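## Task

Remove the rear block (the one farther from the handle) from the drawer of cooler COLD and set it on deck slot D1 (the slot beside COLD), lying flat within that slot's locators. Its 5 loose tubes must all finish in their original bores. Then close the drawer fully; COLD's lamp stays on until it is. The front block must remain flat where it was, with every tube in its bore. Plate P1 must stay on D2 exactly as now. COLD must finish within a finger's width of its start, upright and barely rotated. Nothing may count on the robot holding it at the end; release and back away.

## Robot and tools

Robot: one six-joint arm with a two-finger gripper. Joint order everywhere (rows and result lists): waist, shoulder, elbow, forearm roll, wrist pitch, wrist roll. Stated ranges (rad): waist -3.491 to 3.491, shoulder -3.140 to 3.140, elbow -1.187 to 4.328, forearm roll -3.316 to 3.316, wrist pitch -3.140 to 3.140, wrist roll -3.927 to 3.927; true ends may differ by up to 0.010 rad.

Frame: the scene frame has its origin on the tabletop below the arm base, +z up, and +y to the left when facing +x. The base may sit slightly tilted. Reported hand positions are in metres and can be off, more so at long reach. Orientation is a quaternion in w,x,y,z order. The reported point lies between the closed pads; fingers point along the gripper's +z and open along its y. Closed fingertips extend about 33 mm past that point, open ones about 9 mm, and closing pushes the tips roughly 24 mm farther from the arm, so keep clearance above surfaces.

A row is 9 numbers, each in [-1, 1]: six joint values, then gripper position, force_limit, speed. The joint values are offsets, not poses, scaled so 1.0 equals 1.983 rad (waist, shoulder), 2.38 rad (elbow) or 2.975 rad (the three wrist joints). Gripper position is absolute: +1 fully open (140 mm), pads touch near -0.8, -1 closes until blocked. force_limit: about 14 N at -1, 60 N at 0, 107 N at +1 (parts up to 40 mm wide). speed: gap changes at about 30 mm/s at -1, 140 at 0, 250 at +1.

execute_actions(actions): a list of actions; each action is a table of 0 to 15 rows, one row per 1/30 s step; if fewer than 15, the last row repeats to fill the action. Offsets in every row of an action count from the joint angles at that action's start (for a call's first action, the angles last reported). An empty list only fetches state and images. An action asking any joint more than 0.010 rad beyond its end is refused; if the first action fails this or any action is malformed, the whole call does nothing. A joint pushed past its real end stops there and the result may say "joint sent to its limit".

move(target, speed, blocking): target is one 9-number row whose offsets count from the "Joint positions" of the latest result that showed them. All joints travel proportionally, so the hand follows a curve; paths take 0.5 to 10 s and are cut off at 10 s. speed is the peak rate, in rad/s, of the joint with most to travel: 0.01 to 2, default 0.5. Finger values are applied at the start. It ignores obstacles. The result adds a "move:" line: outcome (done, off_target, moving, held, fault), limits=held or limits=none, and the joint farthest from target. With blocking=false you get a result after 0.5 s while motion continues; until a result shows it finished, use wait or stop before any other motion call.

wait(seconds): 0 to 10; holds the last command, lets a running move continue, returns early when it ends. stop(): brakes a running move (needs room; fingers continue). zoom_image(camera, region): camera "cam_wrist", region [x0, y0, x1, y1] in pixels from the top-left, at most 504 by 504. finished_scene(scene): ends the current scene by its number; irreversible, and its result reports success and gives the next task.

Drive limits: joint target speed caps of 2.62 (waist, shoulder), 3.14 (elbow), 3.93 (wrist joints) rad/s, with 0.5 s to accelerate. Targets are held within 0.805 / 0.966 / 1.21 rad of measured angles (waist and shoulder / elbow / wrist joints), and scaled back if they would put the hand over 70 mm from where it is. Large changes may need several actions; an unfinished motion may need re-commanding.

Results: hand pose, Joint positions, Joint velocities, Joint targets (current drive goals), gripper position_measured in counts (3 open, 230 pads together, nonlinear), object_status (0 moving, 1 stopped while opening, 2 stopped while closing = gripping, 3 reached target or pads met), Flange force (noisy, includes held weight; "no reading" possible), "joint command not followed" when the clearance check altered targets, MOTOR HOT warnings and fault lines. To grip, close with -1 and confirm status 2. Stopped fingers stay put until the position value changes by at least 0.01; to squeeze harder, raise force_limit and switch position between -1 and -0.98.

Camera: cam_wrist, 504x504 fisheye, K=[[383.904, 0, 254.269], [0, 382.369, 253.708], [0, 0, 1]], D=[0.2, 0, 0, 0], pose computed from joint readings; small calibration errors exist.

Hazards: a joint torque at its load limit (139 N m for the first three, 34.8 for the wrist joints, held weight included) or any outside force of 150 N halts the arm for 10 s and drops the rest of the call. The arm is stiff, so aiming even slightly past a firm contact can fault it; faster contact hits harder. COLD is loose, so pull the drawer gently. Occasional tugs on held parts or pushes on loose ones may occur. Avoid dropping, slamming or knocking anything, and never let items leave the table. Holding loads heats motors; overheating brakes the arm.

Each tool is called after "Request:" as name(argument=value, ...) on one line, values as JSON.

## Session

Request:
execute_actions(actions=[])

Scene clock: 0.00 s.
end_effector_position=(+0.6260, +0.0037, +0.1100) position_measured=3 object_status=3 end_effector_quat_wxyz=(-0.175, +0.332, +0.797, +0.473)
Joint names: [waist, shoulder, elbow, forearm roll, wrist pitch, wrist roll]
Joint positions: [-0.64   0.703  0.407 -1.4   -1.876 -1.41 ]
Joint velocities: [-0.  0. -0.  0.  0.  0.]
Flange force (N, the push that the arm receives, along the gripper's own x y z axes): no reading
Joint targets: [-0.640 0.703 0.407 -1.400 -1.876 -1.410]
camera_calibration (this result's frames):
cam_wrist: T_world_to_cam=[[0.793107, 0.271508, 0.54522, -0.557157], [0.575676, -0.626531, -0.525411, -0.290368], [0.198944, 0.730577, -0.653207, 0.129559], [0, 0, 0, 1]] pos_world=[0.583268, -0.125305, 0.23584]

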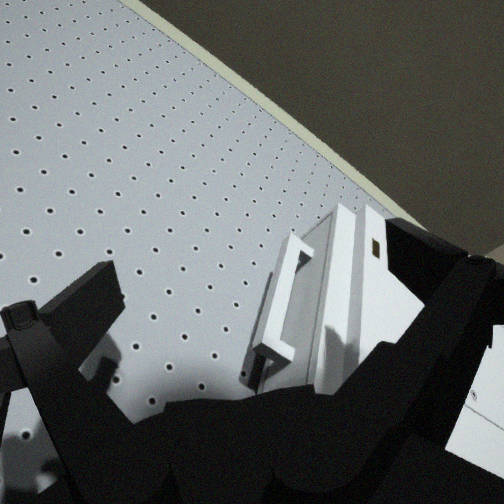

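Request:
move(target=[0,-0.2,0,0,0,0,1,0,0], speed=0.5)

Request:
move(target=[0.36,-0.55,-0.27,0.379,0.19,-0.099,1,0,0], speed=0.9)

Scene clock: 1.87 s.
end_effector_position=(+0.6938, +0.1017, +0.2772) position_measured=3 object_status=3 end_effector_quat_wxyz=(-0.087, +0.178, +0.877, +0.438)
Joint names: [waist, shoulder, elbow, forearm roll, wrist pitch, wrist roll]
Joint positions: [-0.64   0.307  0.407 -1.4   -1.876 -1.41 ]
Joint velocities: [ 0.    -0.002  0.001 -0.     0.    -0.   ]
Flange force (N, the push that the arm receives, along the gripper's own x y z axes): [2.3 3.0 -1.8]
Joint targets: [-0.640 0.307 0.407 -1.400 -1.876 -1.410]
move: done; limits=none; farthest joint: the shoulder, 0.001 radians from its target (0.397 radians at the start)
camera_calibration (this result's frames):
cam_wrist: T_world_to_cam=[[0.519434, 0.508518, 0.68673, -0.602106], [0.821581, -0.518151, -0.237748, -0.441552], [0.23493, 0.687699, -0.686934, 0.142452], [0, 0, 0, 1]] pos_world=[0.642059, -0.0205729, 0.406361]

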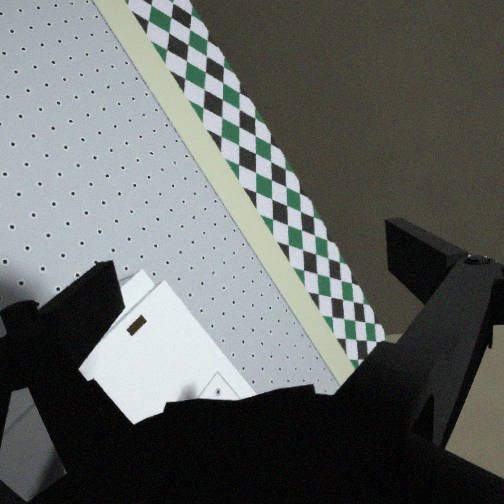

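Scene clock: 3.73 s.
end_effector_position=(+0.5258, +0.1285, +0.4029) position_measured=3 object_status=3 end_effector_quat_wxyz=(+0.067, -0.037, +0.997, +0.027)
Joint names: [waist, shoulder, elbow, forearm roll, wrist pitch, wrist roll]
Joint positions: [ 0.074 -0.784 -0.236 -0.272 -1.311 -1.704]
Joint velocities: [ 0.001 -0.    -0.002  0.002  0.    -0.   ]
Flange force (N, the push that the arm receives, along the gripper's own x y z axes): no reading
Joint targets: [0.074 -0.784 -0.236 -0.272 -1.311 -1.704]
move: done; limits=none; farthest joint: the waist, 0.000 radians from its target (0.714 radians at the start)
camera_calibration (this result's frames):
cam_wrist: T_world_to_cam=[[0.0676783, 0.995094, 0.0721704, -0.192201], [0.917224, -0.0905189, 0.387952, -0.6171], [0.392581, 0.0399405, -0.91885, 0.34364], [0, 0, 0, 1]] pos_world=[0.44412, 0.121674, 0.56903]

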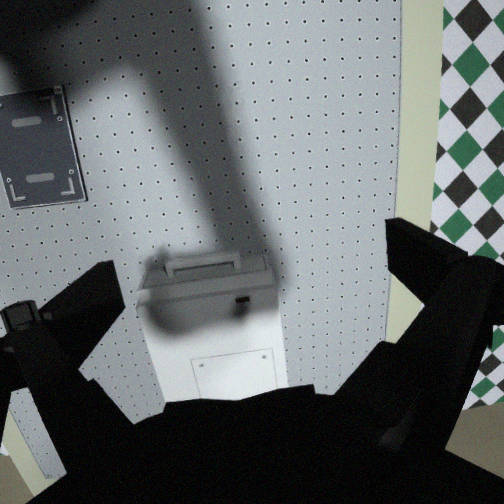

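Request:
zoom_image(camera="cam_wrist", region=[120,220,300,400])

Request:
zoom_image(camera="cam_wrist", region=[0,70,150,220])

Region (120, 220, 300, 400) of cam_wrist's 504x504 image, scaled by 2.800, with more detail than that image has.

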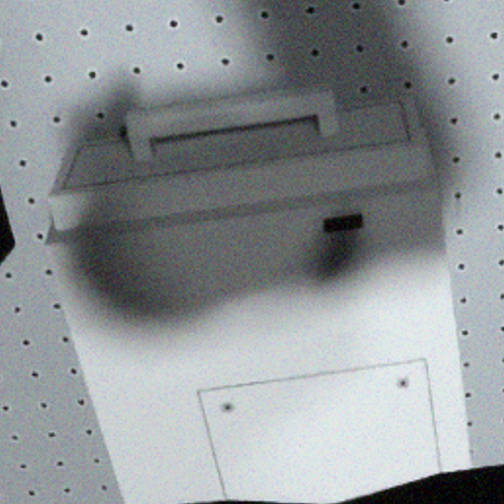

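Region (0, 70, 150, 220) of cam_wrist's 504x504 image, scaled by 3.360, with more detail than that image has.

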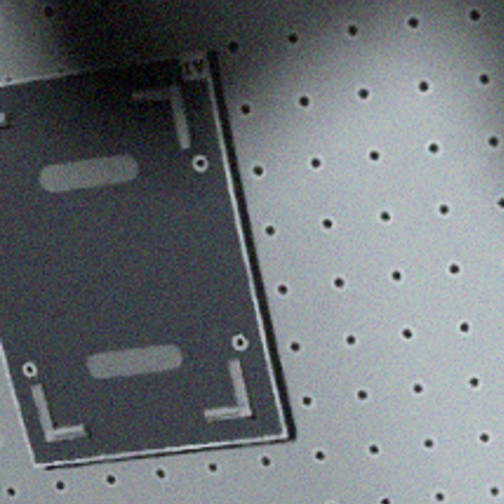

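Request:
move(target=[-0.0183,0.3763,0.078,-0.0206,0.1305,0.0541,1,0,0], speed=0.7)

Request:
move(target=[0.0213,0.0634,-0.003,-0.002,0.0465,0.0013,1,0,0], speed=0.12)

Scene clock: 7.07 s.
end_effector_position=(+0.6633, +0.0698, +0.1198) position_measured=3 object_status=3 end_effector_quat_wxyz=(+0.001, -0.018, +1.000, +0.000)
Joint names: [waist, shoulder, elbow, forearm roll, wrist pitch, wrist roll]
Joint positions: [ 0.038 -0.038 -0.05  -0.333 -0.923 -1.543]
Joint velocities: [ 0.     0.001  0.003 -0.     0.001  0.   ]
Flange force (N, the push that the arm receives, along the gripper's own x y z axes): [0.5 -2.6 -3.8]
Joint targets: [0.038 -0.037 -0.050 -0.333 -0.923 -1.543]
move: done; limits=none; farthest joint: the waist, 0.000 radians from its target (0.036 radians at the start)
camera_calibration (this result's frames):
cam_wrist: T_world_to_cam=[[0.11239, 0.993648, 0.00573657, -0.144247], [0.957017, -0.109797, 0.268444, -0.649407], [0.267369, -0.0246805, -0.963278, 0.124764], [0, 0, 0, 1]] pos_world=[0.604348, 0.0751073, 0.295339]

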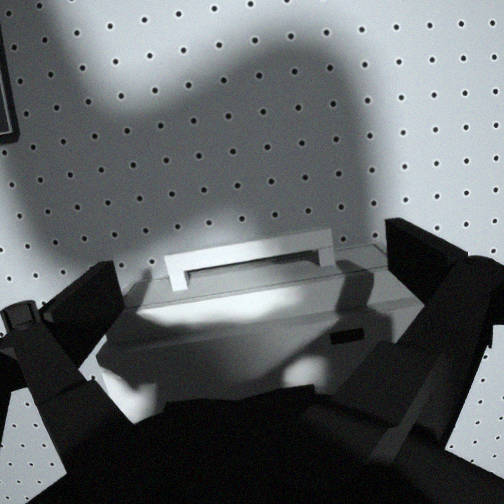

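Scene clock: 8.60 s.
end_effector_position=(+0.6634, +0.0692, +0.0429) position_measured=3 object_status=3 end_effector_quat_wxyz=(+0.000, -0.017, +1.000, +0.000)
Joint names: [waist, shoulder, elbow, forearm roll, wrist pitch, wrist roll]
Joint positions: [ 0.08   0.088 -0.057 -0.339 -0.784 -1.539]
Joint velocities: [-0.     0.001 -0.    -0.001  0.001  0.   ]
Flange force (N, the push that the arm receives, along the gripper's own x y z axes): [3.2 0.4 -4.9]
Joint targets: [0.080 0.088 -0.057 -0.339 -0.784 -1.539]
move: done; limits=none; farthest joint: the waist, 0.000 radians from its target (0.043 radians at the start)
camera_calibration (this result's frames):
cam_wrist: T_world_to_cam=[[0.113299, 0.993549, 0.00491355, -0.143763], [0.957173, -0.110474, 0.267612, -0.628969], [0.266428, -0.0256169, -0.963514, 0.0513253], [0, 0, 0, 1]] pos_world=[0.604645, 0.0746655, 0.218478]

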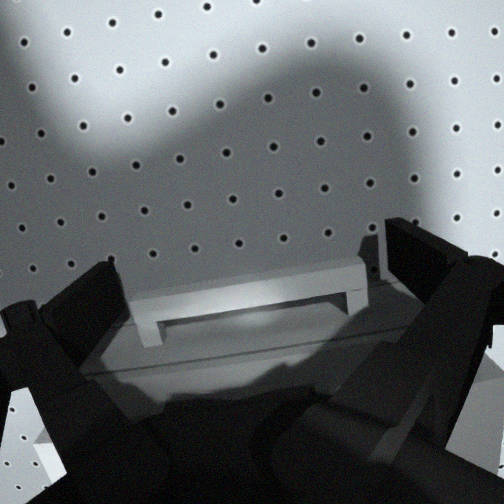

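Request:
move(target=[-0.0032,0.0005,0,-0.0008,0,0.001,0.75,-0.8,-0.5], speed=0.03)

Request:
move(target=[0,0,0,0,0,0,-1,-0.8,-1])

Scene clock: 9.87 s.
end_effector_position=(+0.6637, +0.0656, +0.0433) position_measured=35 object_status=3 end_effector_quat_wxyz=(+0.001, -0.015, +1.000, -0.001)
Joint names: [waist, shoulder, elbow, forearm roll, wrist pitch, wrist roll]
Joint positions: [ 0.074  0.089 -0.057 -0.342 -0.784 -1.536]
Joint velocities: [-0.001  0.    -0.001 -0.001  0.     0.001]
Flange force (N, the push that the arm receives, along the gripper's own x y z axes): [1.0 -1.8 -5.4]
Joint targets: [0.074 0.089 -0.057 -0.342 -0.784 -1.536]
move: done; limits=none; farthest joint: the waist, 0.000 radians from its target (0.006 radians at the start)
camera_calibration (this result's frames):
cam_wrist: T_world_to_cam=[[0.117012, 0.993126, 0.00299753, -0.142564], [0.956428, -0.1135, 0.269003, -0.629092], [0.267494, -0.0286096, -0.963135, 0.0510243], [0, 0, 0, 1]] pos_world=[0.604714, 0.0716417, 0.218798]

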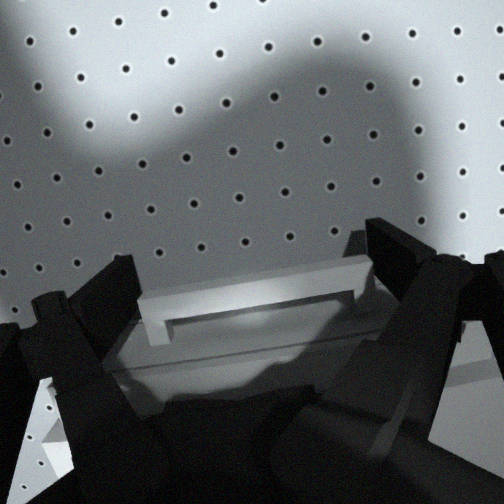

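Scene clock: 10.60 s.
end_effector_position=(+0.6636, +0.0658, +0.0432) position_measured=59 object_status=2 end_effector_quat_wxyz=(+0.001, -0.015, +1.000, -0.001)
Joint names: [waist, shoulder, elbow, forearm roll, wrist pitch, wrist roll]
Joint positions: [ 0.074  0.089 -0.057 -0.342 -0.784 -1.536]
Joint velocities: [-0.001  0.     0.     0.001 -0.    -0.   ]
Flange force (N, the push that the arm receives, along the gripper's own x y z axes): [2.1 24.0 -22.8]
Joint targets: [0.074 0.089 -0.057 -0.342 -0.784 -1.536]
move: done; limits=none; farthest joint: the waist, 0.000 radians from its target (0.000 radians at the start)
camera_calibration (this result's frames):
cam_wrist: T_world_to_cam=[[0.117294, 0.993091, 0.00339637, -0.142939], [0.956411, -0.113881, 0.268902, -0.628948], [0.267431, -0.0282922, -0.963161, 0.0510074], [0, 0, 0, 1]] pos_world=[0.604658, 0.0717693, 0.218739]

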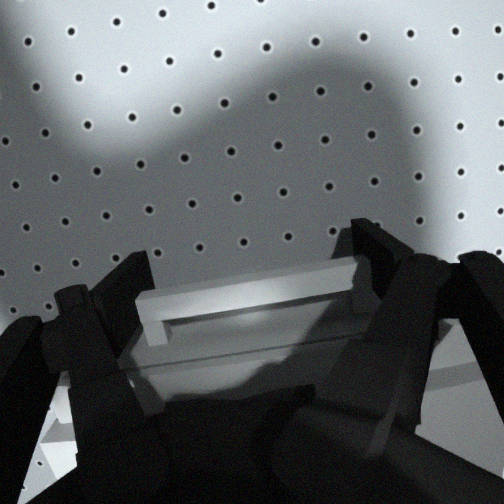

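Request:
move(target=[0.0013,0,0,0.0004,0,0,-0.98,-0.8,-1], speed=0.01)

Request:
move(target=[0.0172,-0.0589,-0.0905,-0.0035,0.0347,0.001,-0.98,-0.8,-1], speed=0.1)

Scene clock: 12.07 s.
end_effector_position=(+0.6635, +0.0670, +0.0429) position_measured=59 object_status=2 end_effector_quat_wxyz=(+0.000, -0.017, +1.000, -0.001)
Joint names: [waist, shoulder, elbow, forearm roll, wrist pitch, wrist roll]
Joint positions: [ 0.076  0.089 -0.057 -0.341 -0.784 -1.536]
Joint velocities: [ 0.001 -0.001  0.     0.     0.    -0.001]
Flange force (N, the push that the arm receives, along the gripper's own x y z axes): [1.9 -4.5 -24.2]
Joint targets: [0.076 0.089 -0.057 -0.341 -0.784 -1.536]
move: done; limits=none; farthest joint: the waist, 0.000 radians from its target (0.003 radians at the start)
camera_calibration (this result's frames):
cam_wrist: T_world_to_cam=[[0.114382, 0.99343, 0.00365942, -0.142226], [0.956954, -0.11117, 0.268104, -0.629069], [0.266749, -0.0271643, -0.963383, 0.0511644], [0, 0, 0, 1]] pos_world=[0.60461, 0.0727477, 0.218467]

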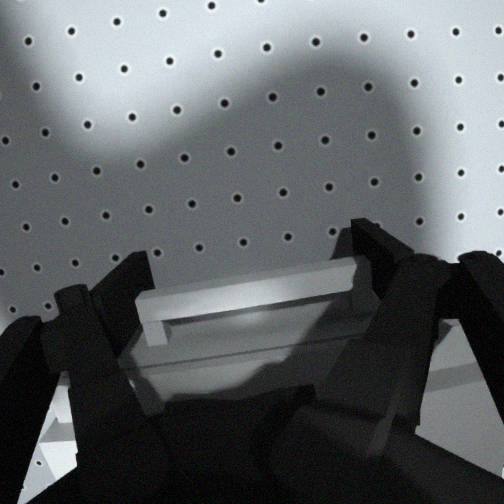

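Scene clock: 14.60 s.
end_effector_position=(+0.5922, +0.0645, +0.0429) position_measured=60 object_status=2 end_effector_quat_wxyz=(-0.000, -0.016, +1.000, +0.000)
Joint names: [waist, shoulder, elbow, forearm roll, wrist pitch, wrist roll]
Joint positions: [ 0.11  -0.028 -0.273 -0.351 -0.681 -1.533]
Joint velocities: [ 0.    -0.001 -0.001 -0.001  0.001  0.   ]
Flange force (N, the push that the arm receives, along the gripper's own x y z axes): [-0.9 -27.1 -20.9]
Joint targets: [0.110 -0.028 -0.273 -0.351 -0.681 -1.533]
move: done; limits=none; farthest joint: the waist, 0.000 radians from its target (0.034 radians at the start)
camera_calibration (this result's frames):
cam_wrist: T_world_to_cam=[[0.115506, 0.993296, 0.004661, -0.132318], [0.957048, -0.112545, 0.267195, -0.56109], [0.265928, -0.0264018, -0.963631, 0.0705356], [0, 0, 0, 1]] pos_world=[0.533516, 0.0701456, 0.218507]

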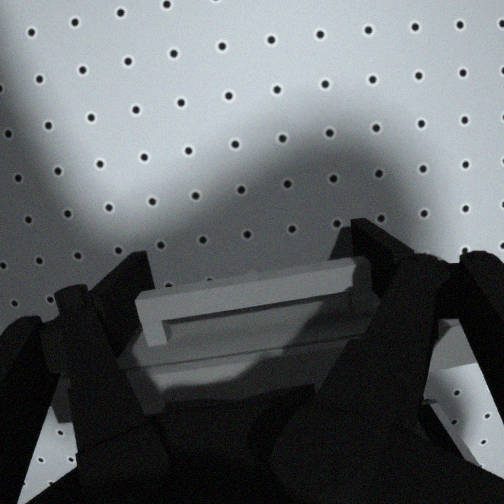

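Request:
move(target=[0,0,0,0,0,0,1,-0.8,0])

Request:
move(target=[-0.03,-0.11,0.005,0.003,-0.078,0,1,0,0], speed=0.3)

Request:
move(target=[0.1046,0.036,0.0845,0.0645,-0.026,-0.0968,-0.8,0,1], speed=0.3)

Scene clock: 17.40 s.
end_effector_position=(+0.5922, +0.0645, +0.0429) position_measured=3 object_status=3 end_effector_quat_wxyz=(-0.000, -0.016, +1.000, +0.000)
Joint names: [waist, shoulder, elbow, forearm roll, wrist pitch, wrist roll]
Joint positions: [ 0.11  -0.028 -0.273 -0.351 -0.681 -1.533]
Joint velocities: [ 0. -0. -0. -0.  0. -0.]
Flange force (N, the push that the arm receives, along the gripper's own x y z axes): [-0.2 -0.8 -4.3]
Joint targets: [0.110 -0.028 -0.273 -0.351 -0.681 -1.533]
move: done; limits=none; farthest joint: the waist, 0.000 radians from its target (0.000 radians at the start)
camera_calibration (this result's frames):
cam_wrist: T_world_to_cam=[[0.115508, 0.993296, 0.00464735, -0.1323], [0.957053, -0.112544, 0.267176, -0.561053], [0.265908, -0.0264133, -0.963637, 0.0705534], [0, 0, 0, 1]] pos_world=[0.533478, 0.0701331, 0.218502]

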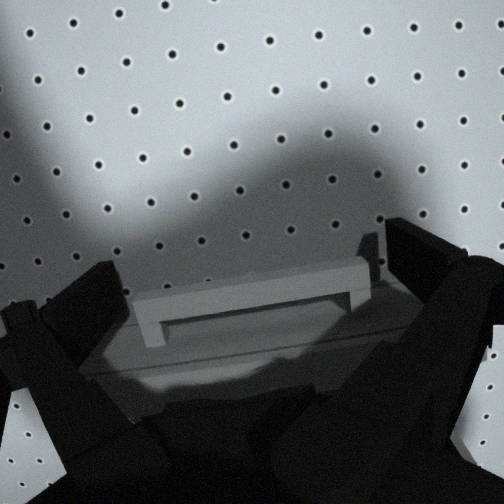

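Scene clock: 18.63 s.
end_effector_position=(+0.5887, +0.0737, +0.1570) position_measured=3 object_status=3 end_effector_quat_wxyz=(+0.002, -0.024, +1.000, +0.007)
Joint names: [waist, shoulder, elbow, forearm roll, wrist pitch, wrist roll]
Joint positions: [ 0.051 -0.246 -0.261 -0.342 -0.913 -1.533]
Joint velocities: [-0.    -0.001 -0.003  0.    -0.001  0.   ]
Flange force (N, the push that the arm receives, along the gripper's own x y z axes): [1.7 -1.1 -3.5]
Joint targets: [0.051 -0.246 -0.261 -0.342 -0.913 -1.533]
move: done; limits=none; farthest joint: the waist, 0.000 radians from its target (0.060 radians at the start)
camera_calibration (this result's frames):
cam_wrist: T_world_to_cam=[[0.0986685, 0.994921, 0.0199094, -0.134152], [0.957674, -0.100373, 0.269788, -0.588876], [0.270416, -0.00755278, -0.962714, 0.1775], [0, 0, 0, 1]] pos_world=[0.529189, 0.0757035, 0.332424]

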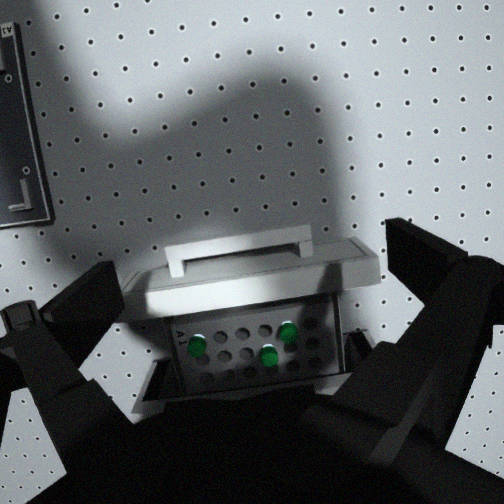

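Scene clock: 20.03 s.
end_effector_position=(+0.6596, +0.1654, +0.1764) position_measured=229 object_status=3 end_effector_quat_wxyz=(+0.002, -0.028, +1.000, +0.001)
Joint names: [waist, shoulder, elbow, forearm roll, wrist pitch, wrist roll]
Joint positions: [ 0.258 -0.174 -0.06  -0.151 -0.99  -1.821]
Joint velocities: [ 0.001  0.     0.001  0.001 -0.    -0.001]
Flange force (N, the push that the arm receives, along the gripper's own x y z axes): [0.5 -0.2 -3.9]
Joint targets: [0.258 -0.174 -0.060 -0.150 -0.990 -1.821]
move: done; limits=none; farthest joint: the waist, 0.000 radians from its target (0.208 radians at the start)
camera_calibration (this result's frames):
cam_wrist: T_world_to_cam=[[0.0923091, 0.995699, 0.00790333, -0.226605], [0.958279, -0.0909907, 0.270964, -0.65491], [0.270517, -0.0174388, -0.962557, 0.179203], [0, 0, 0, 1]] pos_world=[0.600027, 0.169165, 0.351741]

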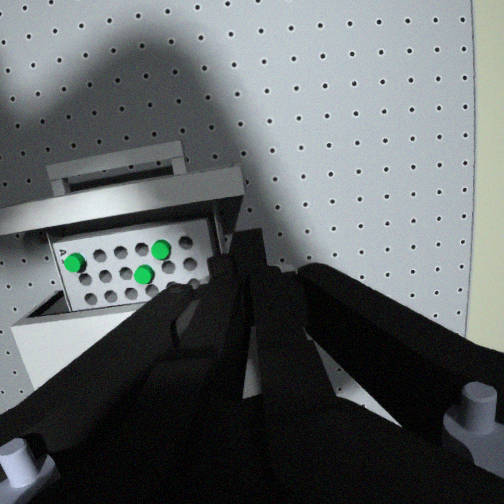

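Request:
move(target=[0.0079,0.0681,-0.0193,0.0005,0.0598,-0.0017,-0.8,0,1], speed=0.08)

Scene clock: 23.27 s.
end_effector_position=(+0.6579, +0.1565, +0.0858) position_measured=229 object_status=3 end_effector_quat_wxyz=(+0.001, -0.021, +1.000, -0.003)
Joint names: [waist, shoulder, elbow, forearm roll, wrist pitch, wrist roll]
Joint positions: [ 0.274 -0.039 -0.106 -0.149 -0.813 -1.826]
Joint velocities: [ 0.     0.002 -0.     0.     0.001  0.001]
Flange force (N, the push that the arm receives, along the gripper's own x y z axes): [0.3 -1.1 -6.2]
Joint targets: [0.274 -0.039 -0.106 -0.149 -0.813 -1.826]
move: done; limits=none; farthest joint: the shoulder, 0.001 radians from its target (0.135 radians at the start)
camera_calibration (this result's frames):
cam_wrist: T_world_to_cam=[[0.105646, 0.994404, -0.000720152, -0.224739], [0.957215, -0.101499, 0.270992, -0.627258], [0.269403, -0.0293185, -0.962581, 0.0949358], [0, 0, 0, 1]] pos_world=[0.598587, 0.162598, 0.261204]

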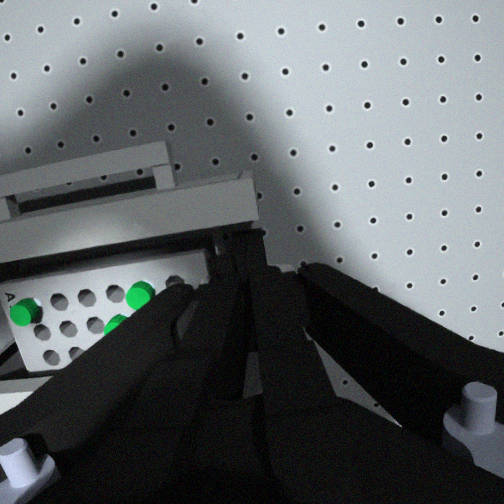

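Request:
move(target=[0.0504,-0.0928,-0.1328,0.0252,0.0477,-0.04,-0.8,0,1], speed=0.12)

Request:
move(target=[0.056,-0.08,-0.108,0.043,0.0323,-0.064,-0.8,0,1], speed=0.12)

Scene clock: 26.93 s.
end_effector_position=(+0.5611, +0.1517, +0.0848) position_measured=229 object_status=3 end_effector_quat_wxyz=(+0.001, -0.022, +1.000, -0.002)
Joint names: [waist, shoulder, elbow, forearm roll, wrist pitch, wrist roll]
Joint positions: [ 0.374 -0.223 -0.422 -0.074 -0.671 -1.945]
Joint velocities: [ 0.001 -0.    -0.002 -0.     0.001 -0.   ]
Flange force (N, the push that the arm receives, along the gripper's own x y z axes): [1.8 -0.5 -5.3]
Joint targets: [0.374 -0.224 -0.422 -0.074 -0.671 -1.945]
move: done; limits=none; farthest joint: the waist, 0.000 radians from its target (0.100 radians at the start)
camera_calibration (this result's frames):
cam_wrist: T_world_to_cam=[[0.103218, 0.994658, 0.00123937, -0.208595], [0.957799, -0.0997287, 0.269584, -0.535267], [0.268268, -0.0266388, -0.962976, 0.12021], [0, 0, 0, 1]] pos_world=[0.501961, 0.157301, 0.260318]

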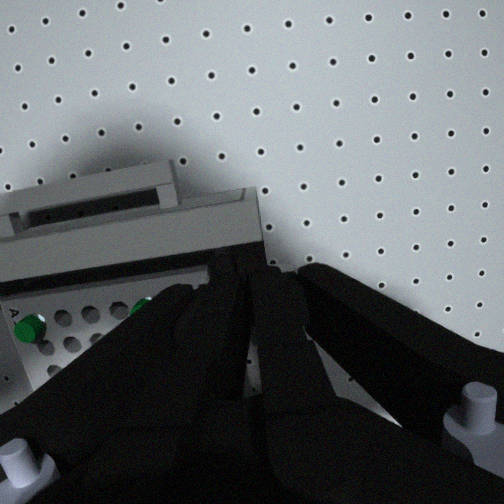

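Scene clock: 29.43 s.
end_effector_position=(+0.4840, +0.1437, +0.0857) position_measured=229 object_status=3 end_effector_quat_wxyz=(+0.000, -0.021, +1.000, -0.004)
Joint names: [waist, shoulder, elbow, forearm roll, wrist pitch, wrist roll]
Joint positions: [ 0.485 -0.382 -0.679  0.054 -0.575 -2.136]
Joint velocities: [ 0.    -0.     0.     0.     0.    -0.001]
Flange force (N, the push that the arm receives, along the gripper's own x y z axes): no reading
Joint targets: [0.485 -0.382 -0.679 0.054 -0.575 -2.136]
move: done; limits=none; farthest joint: the waist, 0.000 radians from its target (0.111 radians at the start)
camera_calibration (this result's frames):
cam_wrist: T_world_to_cam=[[0.10552, 0.99441, -0.00371703, -0.193255], [0.957915, -0.100642, 0.268831, -0.462277], [0.266955, -0.0319276, -0.96318, 0.142881], [0, 0, 0, 1]] pos_world=[0.425072, 0.150212, 0.261176]

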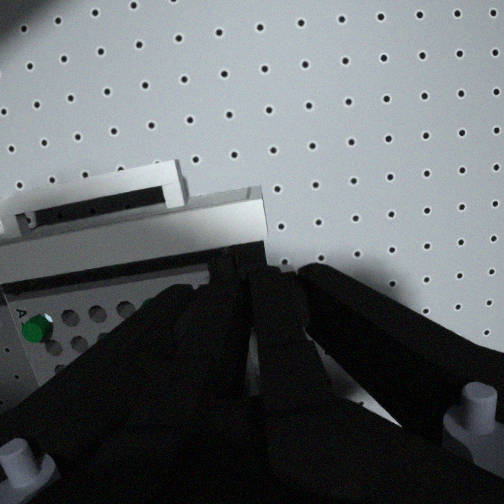

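Request:
move(target=[0.0262,-0.0222,-0.0298,0.0195,0.0087,-0.03,-0.8,0,1], speed=0.05)

Scene clock: 32.27 s.
end_effector_position=(+0.4635, +0.1486, +0.0848) position_measured=229 object_status=3 end_effector_quat_wxyz=(+0.000, -0.021, +1.000, -0.002)
Joint names: [waist, shoulder, elbow, forearm roll, wrist pitch, wrist roll]
Joint positions: [ 0.537 -0.426 -0.749  0.112 -0.549 -2.225]
Joint velocities: [ 0.001 -0.001 -0.002  0.001  0.    -0.001]
Flange force (N, the push that the arm receives, along the gripper's own x y z axes): no reading
Joint targets: [0.537 -0.426 -0.749 0.112 -0.549 -2.225]
move: done; limits=none; farthest joint: the elbow, 0.001 radians from its target (0.071 radians at the start)
camera_calibration (this result's frames):
cam_wrist: T_world_to_cam=[[0.104818, 0.99449, 0.00156807, -0.196133], [0.958014, -0.101396, 0.268195, -0.441853], [0.266876, -0.0266094, -0.963363, 0.146891], [0, 0, 0, 1]] pos_world=[0.404657, 0.154159, 0.26032]

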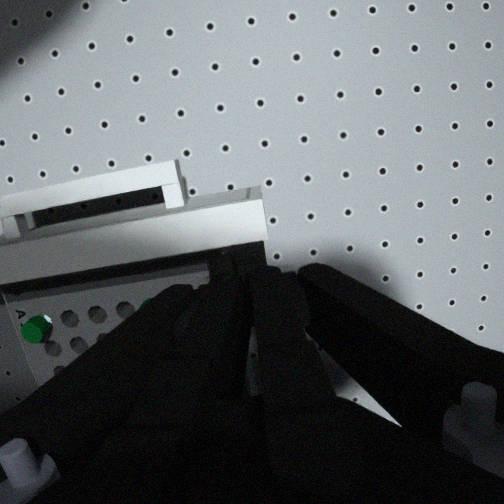

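Request:
move(target=[-0.02,0.02,0.03,-0.018,-0.009,0.028,-0.8,0,1], speed=0.1)

Request:
move(target=[-0.03,-0.14,0.04,-0.045,-0.12,0.05,-0.8,0,1], speed=0.4)

Request:
move(target=[-0.229,0.235,0.208,-0.0896,-0.0423,0.688,0.45,0,-0.5], speed=1)

Scene clock: 34.77 s.
end_effector_position=(+0.4840, +0.1498, +0.0867) position_measured=229 object_status=3 end_effector_quat_wxyz=(+0.001, -0.025, +1.000, -0.001)
Joint names: [waist, shoulder, elbow, forearm roll, wrist pitch, wrist roll]
Joint positions: [ 0.497 -0.386 -0.678  0.058 -0.576 -2.142]
Joint velocities: [-0.    -0.    -0.    -0.001 -0.001  0.001]
Flange force (N, the push that the arm receives, along the gripper's own x y z axes): no reading
Joint targets: [0.497 -0.386 -0.678 0.058 -0.576 -2.141]
move: done; limits=none; farthest joint: the waist, 0.000 radians from its target (0.040 radians at the start)
camera_calibration (this result's frames):
cam_wrist: T_world_to_cam=[[0.0985243, 0.995129, 0.00325584, -0.196649], [0.958421, -0.0957694, 0.268809, -0.46293], [0.267811, -0.0233637, -0.963188, 0.142407], [0, 0, 0, 1]] pos_world=[0.424918, 0.154684, 0.262245]

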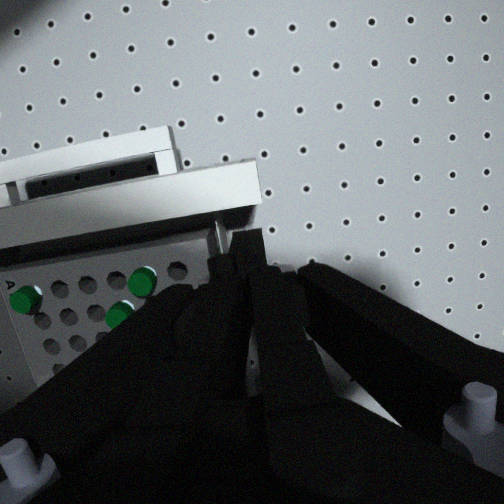

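Scene clock: 36.17 s.
end_effector_position=(+0.4745, +0.1498, +0.2101) position_measured=229 object_status=3 end_effector_quat_wxyz=(-0.005, -0.030, +0.999, +0.027)
Joint names: [waist, shoulder, elbow, forearm roll, wrist pitch, wrist roll]
Joint positions: [ 0.438 -0.664 -0.583 -0.076 -0.932 -1.993]
Joint velocities: [-0.    -0.    -0.001  0.002 -0.001  0.   ]
Flange force (N, the push that the arm receives, along the gripper's own x y z axes): no reading
Joint targets: [0.438 -0.664 -0.583 -0.076 -0.933 -1.993]
move: done; limits=none; farthest joint: the wrist pitch, 0.001 radians from its target (0.357 radians at the start)
camera_calibration (this result's frames):
cam_wrist: T_world_to_cam=[[0.0889781, 0.99444, 0.0563238, -0.202641], [0.962798, -0.100357, 0.250895, -0.484659], [0.255153, 0.0319043, -0.966374, 0.262206], [0, 0, 0, 1]] pos_world=[0.417757, 0.144509, 0.386401]

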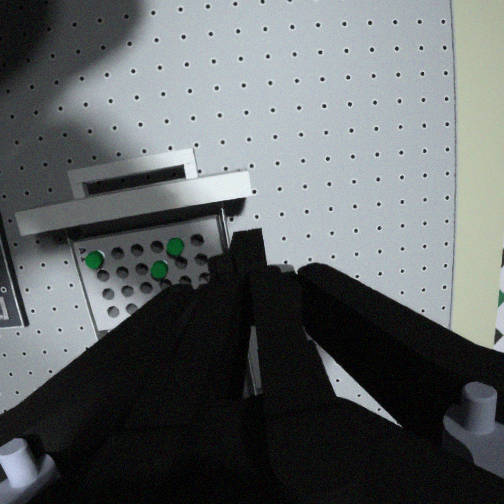

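Scene clock: 38.83 s.
end_effector_position=(+0.6349, +0.0659, +0.1996) position_measured=72 object_status=3 end_effector_quat_wxyz=(+0.000, +0.724, -0.689, -0.000)
Joint names: [waist, shoulder, elbow, forearm roll, wrist pitch, wrist roll]
Joint positions: [-0.016 -0.198 -0.088 -0.342 -1.058  0.054]
Joint velocities: [-0.001  0.     0.     0.001 -0.     0.001]
Flange force (N, the push that the arm receives, along the gripper's own x y z axes): [1.4 0.7 -3.8]
Joint targets: [-0.017 -0.198 -0.088 -0.342 -1.058 0.054]
move: done; limits=none; farthest joint: the waist, 0.000 radians from its target (0.454 radians at the start)
camera_calibration (this result's frames):
cam_wrist: T_world_to_cam=[[-0.995146, 0.0982512, 0.00555183, 0.624606], [0.0961468, 0.958707, 0.267649, -0.167772], [0.0209742, 0.266883, -0.963501, 0.346341], [0, 0, 0, 1]] pos_world=[0.630441, 0.00704369, 0.375136]

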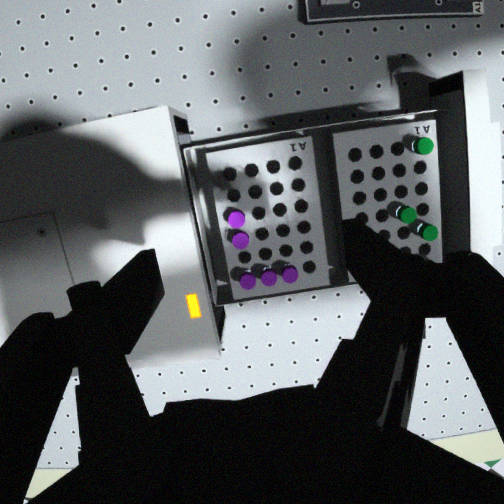

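Request:
zoom_image(camera="cam_wrist", region=[150,90,380,320])

Region (150, 90, 380, 320) of cam_wrist's 504x504 image, scaled by 2.191, with more detail than that image has.

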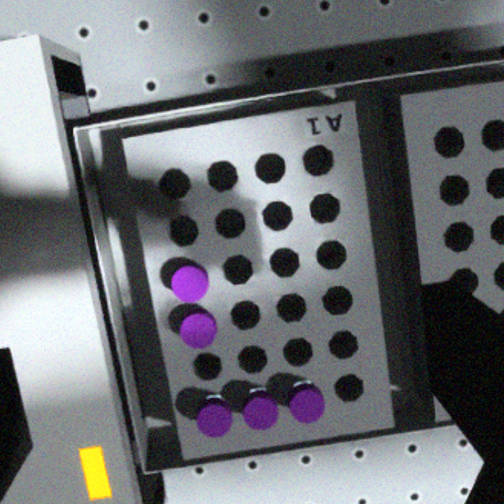

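Request:
move(target=[0.0452,0.06,-0.0441,0.0027,0.0807,0.0003,0.42,0,0], speed=0.15)

Scene clock: 52.47 s.
end_effector_position=(+0.6246, +0.0671, +0.1175) position_measured=76 object_status=3 end_effector_quat_wxyz=(-0.000, +0.728, -0.685, -0.000)
Joint names: [waist, shoulder, elbow, forearm roll, wrist pitch, wrist roll]
Joint positions: [ 0.054 -0.107 -0.171 -0.334 -0.871  0.055]
Joint velocities: [-0.001  0.001 -0.     0.001  0.     0.   ]
Flange force (N, the push that the arm receives, along the gripper's own x y z axes): [0.0 11.2 -33.0]
Joint targets: [0.054 -0.107 -0.171 -0.334 -0.871 0.055]
FORCE FAULT: contact force on the arm reached its limit, and the arm stopped for 10 seconds. The contact can be on any part of the arm, not only on its tool. That time counts as 20 of the actions that you can send in this scene. The arm's remaining commands of this call were not run. The arm holds still and accepts commands again. Move the arm away from the contact; if what it grips holds it there, let go first. Pushing or pulling that hard again can fault the arm again.
move: fault; limits=none; farthest joint: the wrist pitch, 0.053 radians from its target (0.240 radians at the start)
camera_calibration (this result's frames):
cam_wrist: T_world_to_cam=[[-0.996213, 0.0868199, 0.00475281, 0.616152], [0.0849191, 0.959745, 0.267728, -0.13904], [0.0186826, 0.267117, -0.963483, 0.268549], [0, 0, 0, 1]] pos_world=[0.620608, 0.00821476, 0.293039]

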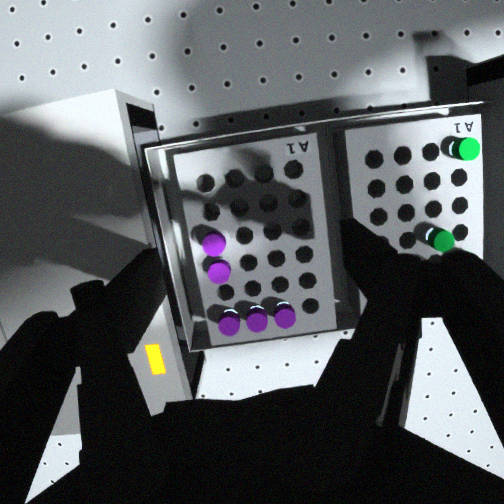

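Request:
move(target=[-0.0055,-0.0175,0,0,-0.012,0,0.42,0,0], speed=0.05)

Request:
move(target=[0,0,0,0,0,0,-0.8,0,0])

Request:
move(target=[0.0005,0.039,0.0326,0.001,0.0015,0,-0.8,0,0], speed=0.06)

Scene clock: 54.73 s.
end_effector_position=(+0.6223, +0.0677, +0.1363) position_measured=76 object_status=3 end_effector_quat_wxyz=(-0.001, +0.729, -0.685, -0.000)
Joint names: [waist, shoulder, elbow, forearm roll, wrist pitch, wrist roll]
Joint positions: [ 0.043 -0.142 -0.171 -0.334 -0.906  0.055]
Joint velocities: [ 0.    -0.002 -0.    -0.    -0.001 -0.   ]
Flange force (N, the push that the arm receives, along the gripper's own x y z axes): [3.4 0.0 -2.7]
Joint targets: [0.043 -0.142 -0.171 -0.334 -0.906 0.055]
move: done; limits=none; farthest joint: the wrist pitch, 0.001 radians from its target (0.036 radians at the start)
camera_calibration (this result's frames):
cam_wrist: T_world_to_cam=[[-0.996261, 0.0862882, 0.00421136, 0.613885], [0.0842406, 0.9595, 0.268818, -0.144142], [0.0191551, 0.268168, -0.963182, 0.286219], [0, 0, 0, 1]] pos_world=[0.61825, 0.00857875, 0.311843]

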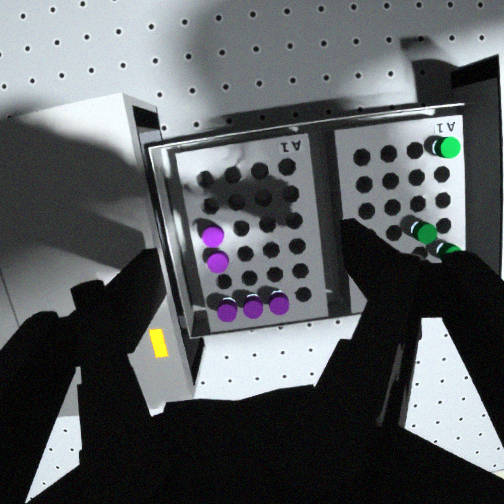

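Scene clock: 55.67 s.
end_effector_position=(+0.6223, +0.0677, +0.1364) position_measured=229 object_status=3 end_effector_quat_wxyz=(-0.001, +0.729, -0.685, -0.000)
Joint names: [waist, shoulder, elbow, forearm roll, wrist pitch, wrist roll]
Joint positions: [ 0.043 -0.142 -0.171 -0.334 -0.906  0.055]
Joint velocities: [ 0.    -0.     0.001  0.     0.    -0.   ]
Flange force (N, the push that the arm receives, along the gripper's own x y z axes): [1.2 1.6 -4.7]
Joint targets: [0.043 -0.142 -0.171 -0.334 -0.906 0.055]
move: done; limits=none; farthest joint: the waist, 0.000 radians from its target (0.000 radians at the start)
camera_calibration (this result's frames):
cam_wrist: T_world_to_cam=[[-0.996261, 0.0862878, 0.00420152, 0.613886], [0.0842375, 0.9595, 0.26882, -0.144147], [0.0191645, 0.268169, -0.963181, 0.286235], [0, 0, 0, 1]] pos_world=[0.618248, 0.0085792, 0.311866]

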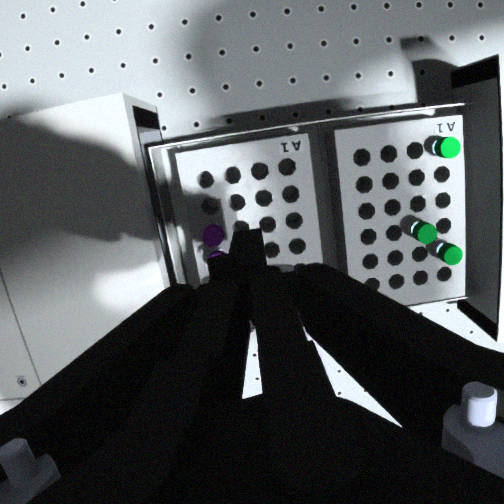

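Scene clock: 57.30 s.
end_effector_position=(+0.6513, +0.0691, +0.1203) position_measured=229 object_status=3 end_effector_quat_wxyz=(-0.002, +0.729, -0.684, +0.002)
Joint names: [waist, shoulder, elbow, forearm roll, wrist pitch, wrist roll]
Joint positions: [ 0.044 -0.064 -0.093 -0.331 -0.902  0.055]
Joint velocities: [ 0.     0.002 -0.     0.    -0.    -0.   ]
Flange force (N, the push that the arm receives, along the gripper's own x y z axes): [1.5 3.0 -4.5]
Joint targets: [0.044 -0.064 -0.093 -0.331 -0.902 0.055]
move: done; limits=none; farthest joint: the waist, 0.000 radians from its target (0.001 radians at the start)
camera_calibration (this result's frames):
cam_wrist: T_world_to_cam=[[-0.996495, 0.0836535, -0.000308319, 0.643628], [0.0805216, 0.960174, 0.267548, -0.141081], [0.0226774, 0.266585, -0.963544, 0.267719], [0, 0, 0, 1]] pos_world=[0.646661, 0.0102505, 0.295903]

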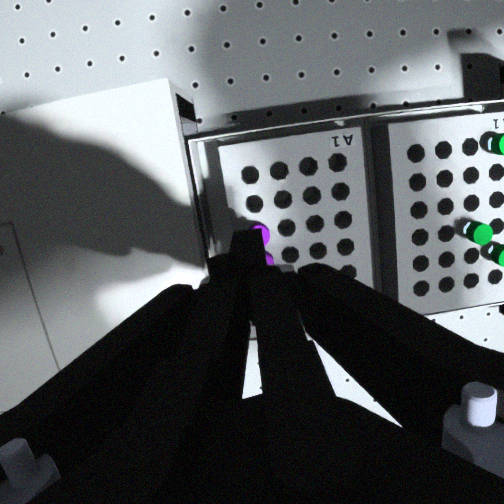

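Request:
move(target=[-0.004,0.019,0.0244,0.001,-0.0074,0,-0.8,0,0], speed=0.025)

Scene clock: 60.70 s.
end_effector_position=(+0.6699, +0.0684, +0.1195) position_measured=229 object_status=3 end_effector_quat_wxyz=(-0.000, +0.730, -0.684, +0.003)
Joint names: [waist, shoulder, elbow, forearm roll, wrist pitch, wrist roll]
Joint positions: [ 0.036 -0.027 -0.035 -0.328 -0.924  0.055]
Joint velocities: [ 0.     0.001  0.002 -0.    -0.     0.   ]
Flange force (N, the push that the arm receives, along the gripper's own x y z axes): [0.5 1.5 -4.7]
Joint targets: [0.036 -0.027 -0.035 -0.328 -0.924 0.055]
move: done; limits=none; farthest joint: the shoulder, 0.001 radians from its target (0.038 radians at the start)
camera_calibration (this result's frames):
cam_wrist: T_world_to_cam=[[-0.996578, 0.0826533, -0.000409954, 0.662313], [0.0795934, 0.960997, 0.264857, -0.140758], [0.0222852, 0.263918, -0.964288, 0.267223], [0, 0, 0, 1]] pos_world=[0.665295, 0.0100011, 0.295233]

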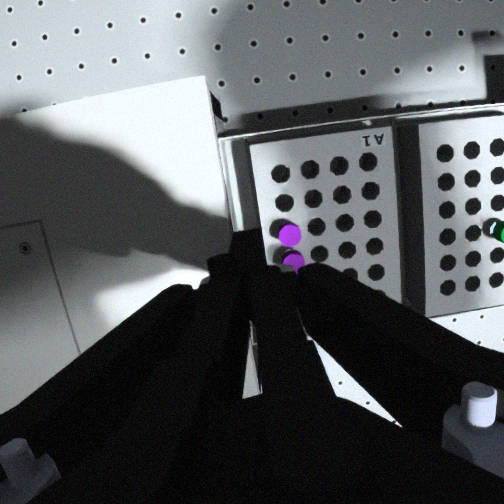

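Request:
move(target=[-0.002,0.01,0.0135,0.0004,-0.004,0,-0.8,0,0], speed=0.015)

Scene clock: 72.07 s.
end_effector_position=(+0.6728, +0.0682, +0.1191) position_measured=229 object_status=3 end_effector_quat_wxyz=(+0.001, +0.730, -0.684, +0.002)
Joint names: [waist, shoulder, elbow, forearm roll, wrist pitch, wrist roll]
Joint positions: [ 0.034 -0.018 -0.022 -0.328 -0.932  0.055]
Joint velocities: [-0.001  0.001 -0.001  0.001  0.    -0.   ]
Flange force (N, the push that the arm receives, along the gripper's own x y z axes): [-6.1 46.8 -21.7]
Joint targets: [0.034 -0.018 -0.021 -0.328 -0.929 0.055]
TORQUE FAULT: the external load on the wrist pitch reached its load limit, and the arm stopped for 10 seconds. That time counts as 20 of the actions that you can send in this scene. The arm's remaining commands of this call were not run. The arm holds where it stopped, with its grip as last carried out, and accepts commands again: back off and push less far. The arm stops again, at the same cost, whenever a joint's load reaches its limit.
move: fault; limits=none; farthest joint: the elbow, 0.019 radians from its target (0.032 radians at the start)
camera_calibration (this result's frames):
cam_wrist: T_world_to_cam=[[-0.996581, 0.0825602, 0.00312147, 0.664872], [0.0804517, 0.961147, 0.264055, -0.141213], [0.0188002, 0.263403, -0.964503, 0.269278], [0, 0, 0, 1]] pos_world=[0.668897, 0.00990545, 0.294932]

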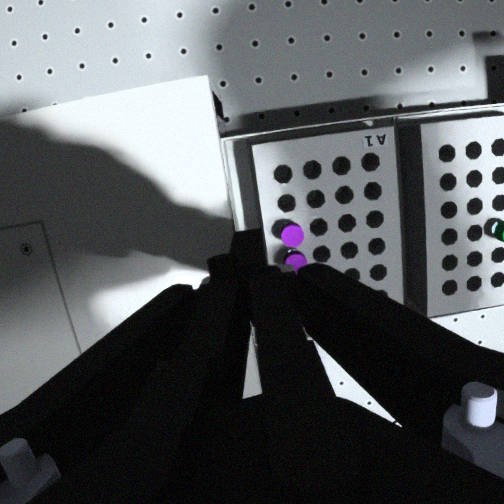

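Request:
move(target=[0.0091,-0.0681,-0.0714,-0.0013,0.0134,0,-0.8,0,0], speed=0.1)

Request:
move(target=[0,0,0,0,0,0,0.32,0,0])

Request:
move(target=[0.0115,0.0357,-0.002,-0.0008,0.0258,0,0.32,0,0], speed=0.04)

Scene clock: 75.53 s.
end_effector_position=(+0.6165, +0.0697, +0.1344) position_measured=229 object_status=3 end_effector_quat_wxyz=(-0.002, +0.731, -0.683, -0.000)
Joint names: [waist, shoulder, elbow, forearm roll, wrist pitch, wrist roll]
Joint positions: [ 0.052 -0.153 -0.191 -0.332 -0.892  0.055]
Joint velocities: [ 0.    -0.001 -0.002 -0.002  0.    -0.   ]
Flange force (N, the push that the arm receives, along the gripper's own x y z axes): [0.7 0.4 -3.3]
Joint targets: [0.052 -0.153 -0.192 -0.332 -0.892 0.055]
move: done; limits=none; farthest joint: the waist, 0.000 radians from its target (0.018 radians at the start)
camera_calibration (this result's frames):
cam_wrist: T_world_to_cam=[[-0.996783, 0.0801024, 0.00268138, 0.60889], [0.0778458, 0.959658, 0.270179, -0.141337], [0.0190688, 0.269519, -0.962806, 0.283859], [0, 0, 0, 1]] pos_world=[0.612521, 0.0103559, 0.309855]

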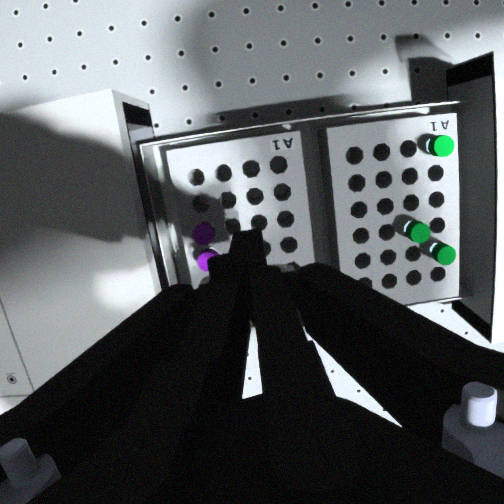

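Scene clock: 76.40 s.
end_effector_position=(+0.6165, +0.0697, +0.1344) position_measured=89 object_status=3 end_effector_quat_wxyz=(-0.002, +0.731, -0.683, -0.000)
Joint names: [waist, shoulder, elbow, forearm roll, wrist pitch, wrist roll]
Joint positions: [ 0.052 -0.153 -0.191 -0.332 -0.892  0.055]
Joint velocities: [ 0.     0.    -0.001 -0.     0.     0.   ]
Flange force (N, the push that the arm receives, along the gripper's own x y z axes): [2.0 -0.8 -5.0]
Joint targets: [0.052 -0.153 -0.191 -0.332 -0.892 0.055]
move: done; limits=none; farthest joint: the waist, 0.000 radians from its target (0.000 radians at the start)
camera_calibration (this result's frames):
cam_wrist: T_world_to_cam=[[-0.996783, 0.0801029, 0.0026813, 0.608881], [0.0778462, 0.959657, 0.270181, -0.141337], [0.0190692, 0.269521, -0.962806, 0.283861], [0, 0, 0, 1]] pos_world=[0.612511, 0.0103558, 0.309857]

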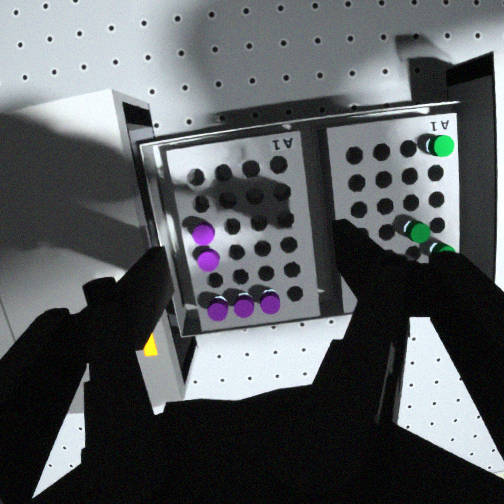

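Scene clock: 78.60 s.
end_effector_position=(+0.6183, +0.0687, +0.0947) position_measured=89 object_status=3 end_effector_quat_wxyz=(-0.000, +0.730, -0.684, -0.000)
Joint names: [waist, shoulder, elbow, forearm roll, wrist pitch, wrist roll]
Joint positions: [ 0.075 -0.082 -0.196 -0.334 -0.816  0.055]
Joint velocities: [ 0.     0.002 -0.001  0.     0.001 -0.   ]
Flange force (N, the push that the arm receives, along the gripper's own x y z axes): [-1.1 4.6 -6.0]
Joint targets: [0.075 -0.082 -0.196 -0.334 -0.816 0.055]
move: done; limits=none; farthest joint: the waist, 0.000 radians from its target (0.023 radians at the start)
camera_calibration (this result's frames):
cam_wrist: T_world_to_cam=[[-0.996545, 0.0829241, 0.00460131, 0.610404], [0.0811121, 0.959873, 0.268448, -0.131587], [0.0178441, 0.267893, -0.963283, 0.246751], [0, 0, 0, 1]] pos_world=[0.614565, 0.00958706, 0.270207]

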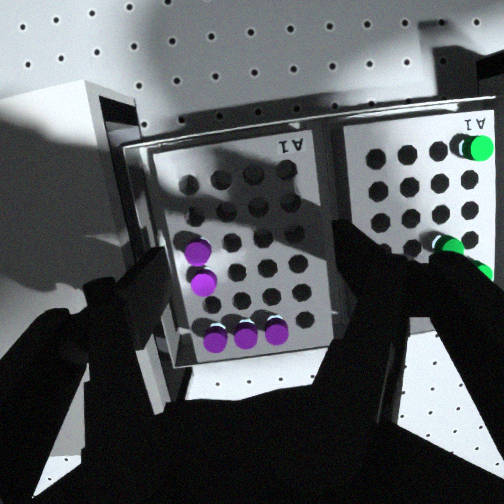

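Request:
zoom_image(camera="cam_wrist", region=[100,120,380,370])

Region (100, 120, 380, 370) of cam_wrist's 504x504 image, scaled by 1.800, with more detail than that image has; it fills the top 450 rows of this view, and the rest is white.

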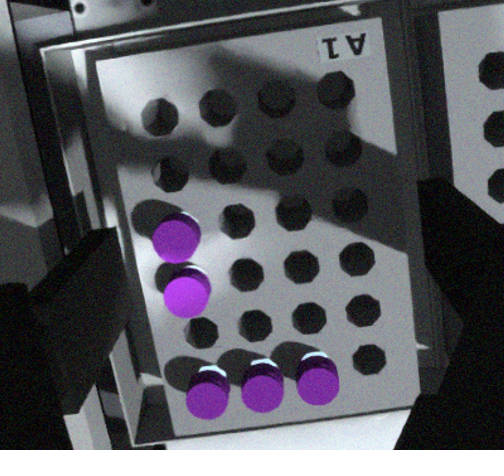

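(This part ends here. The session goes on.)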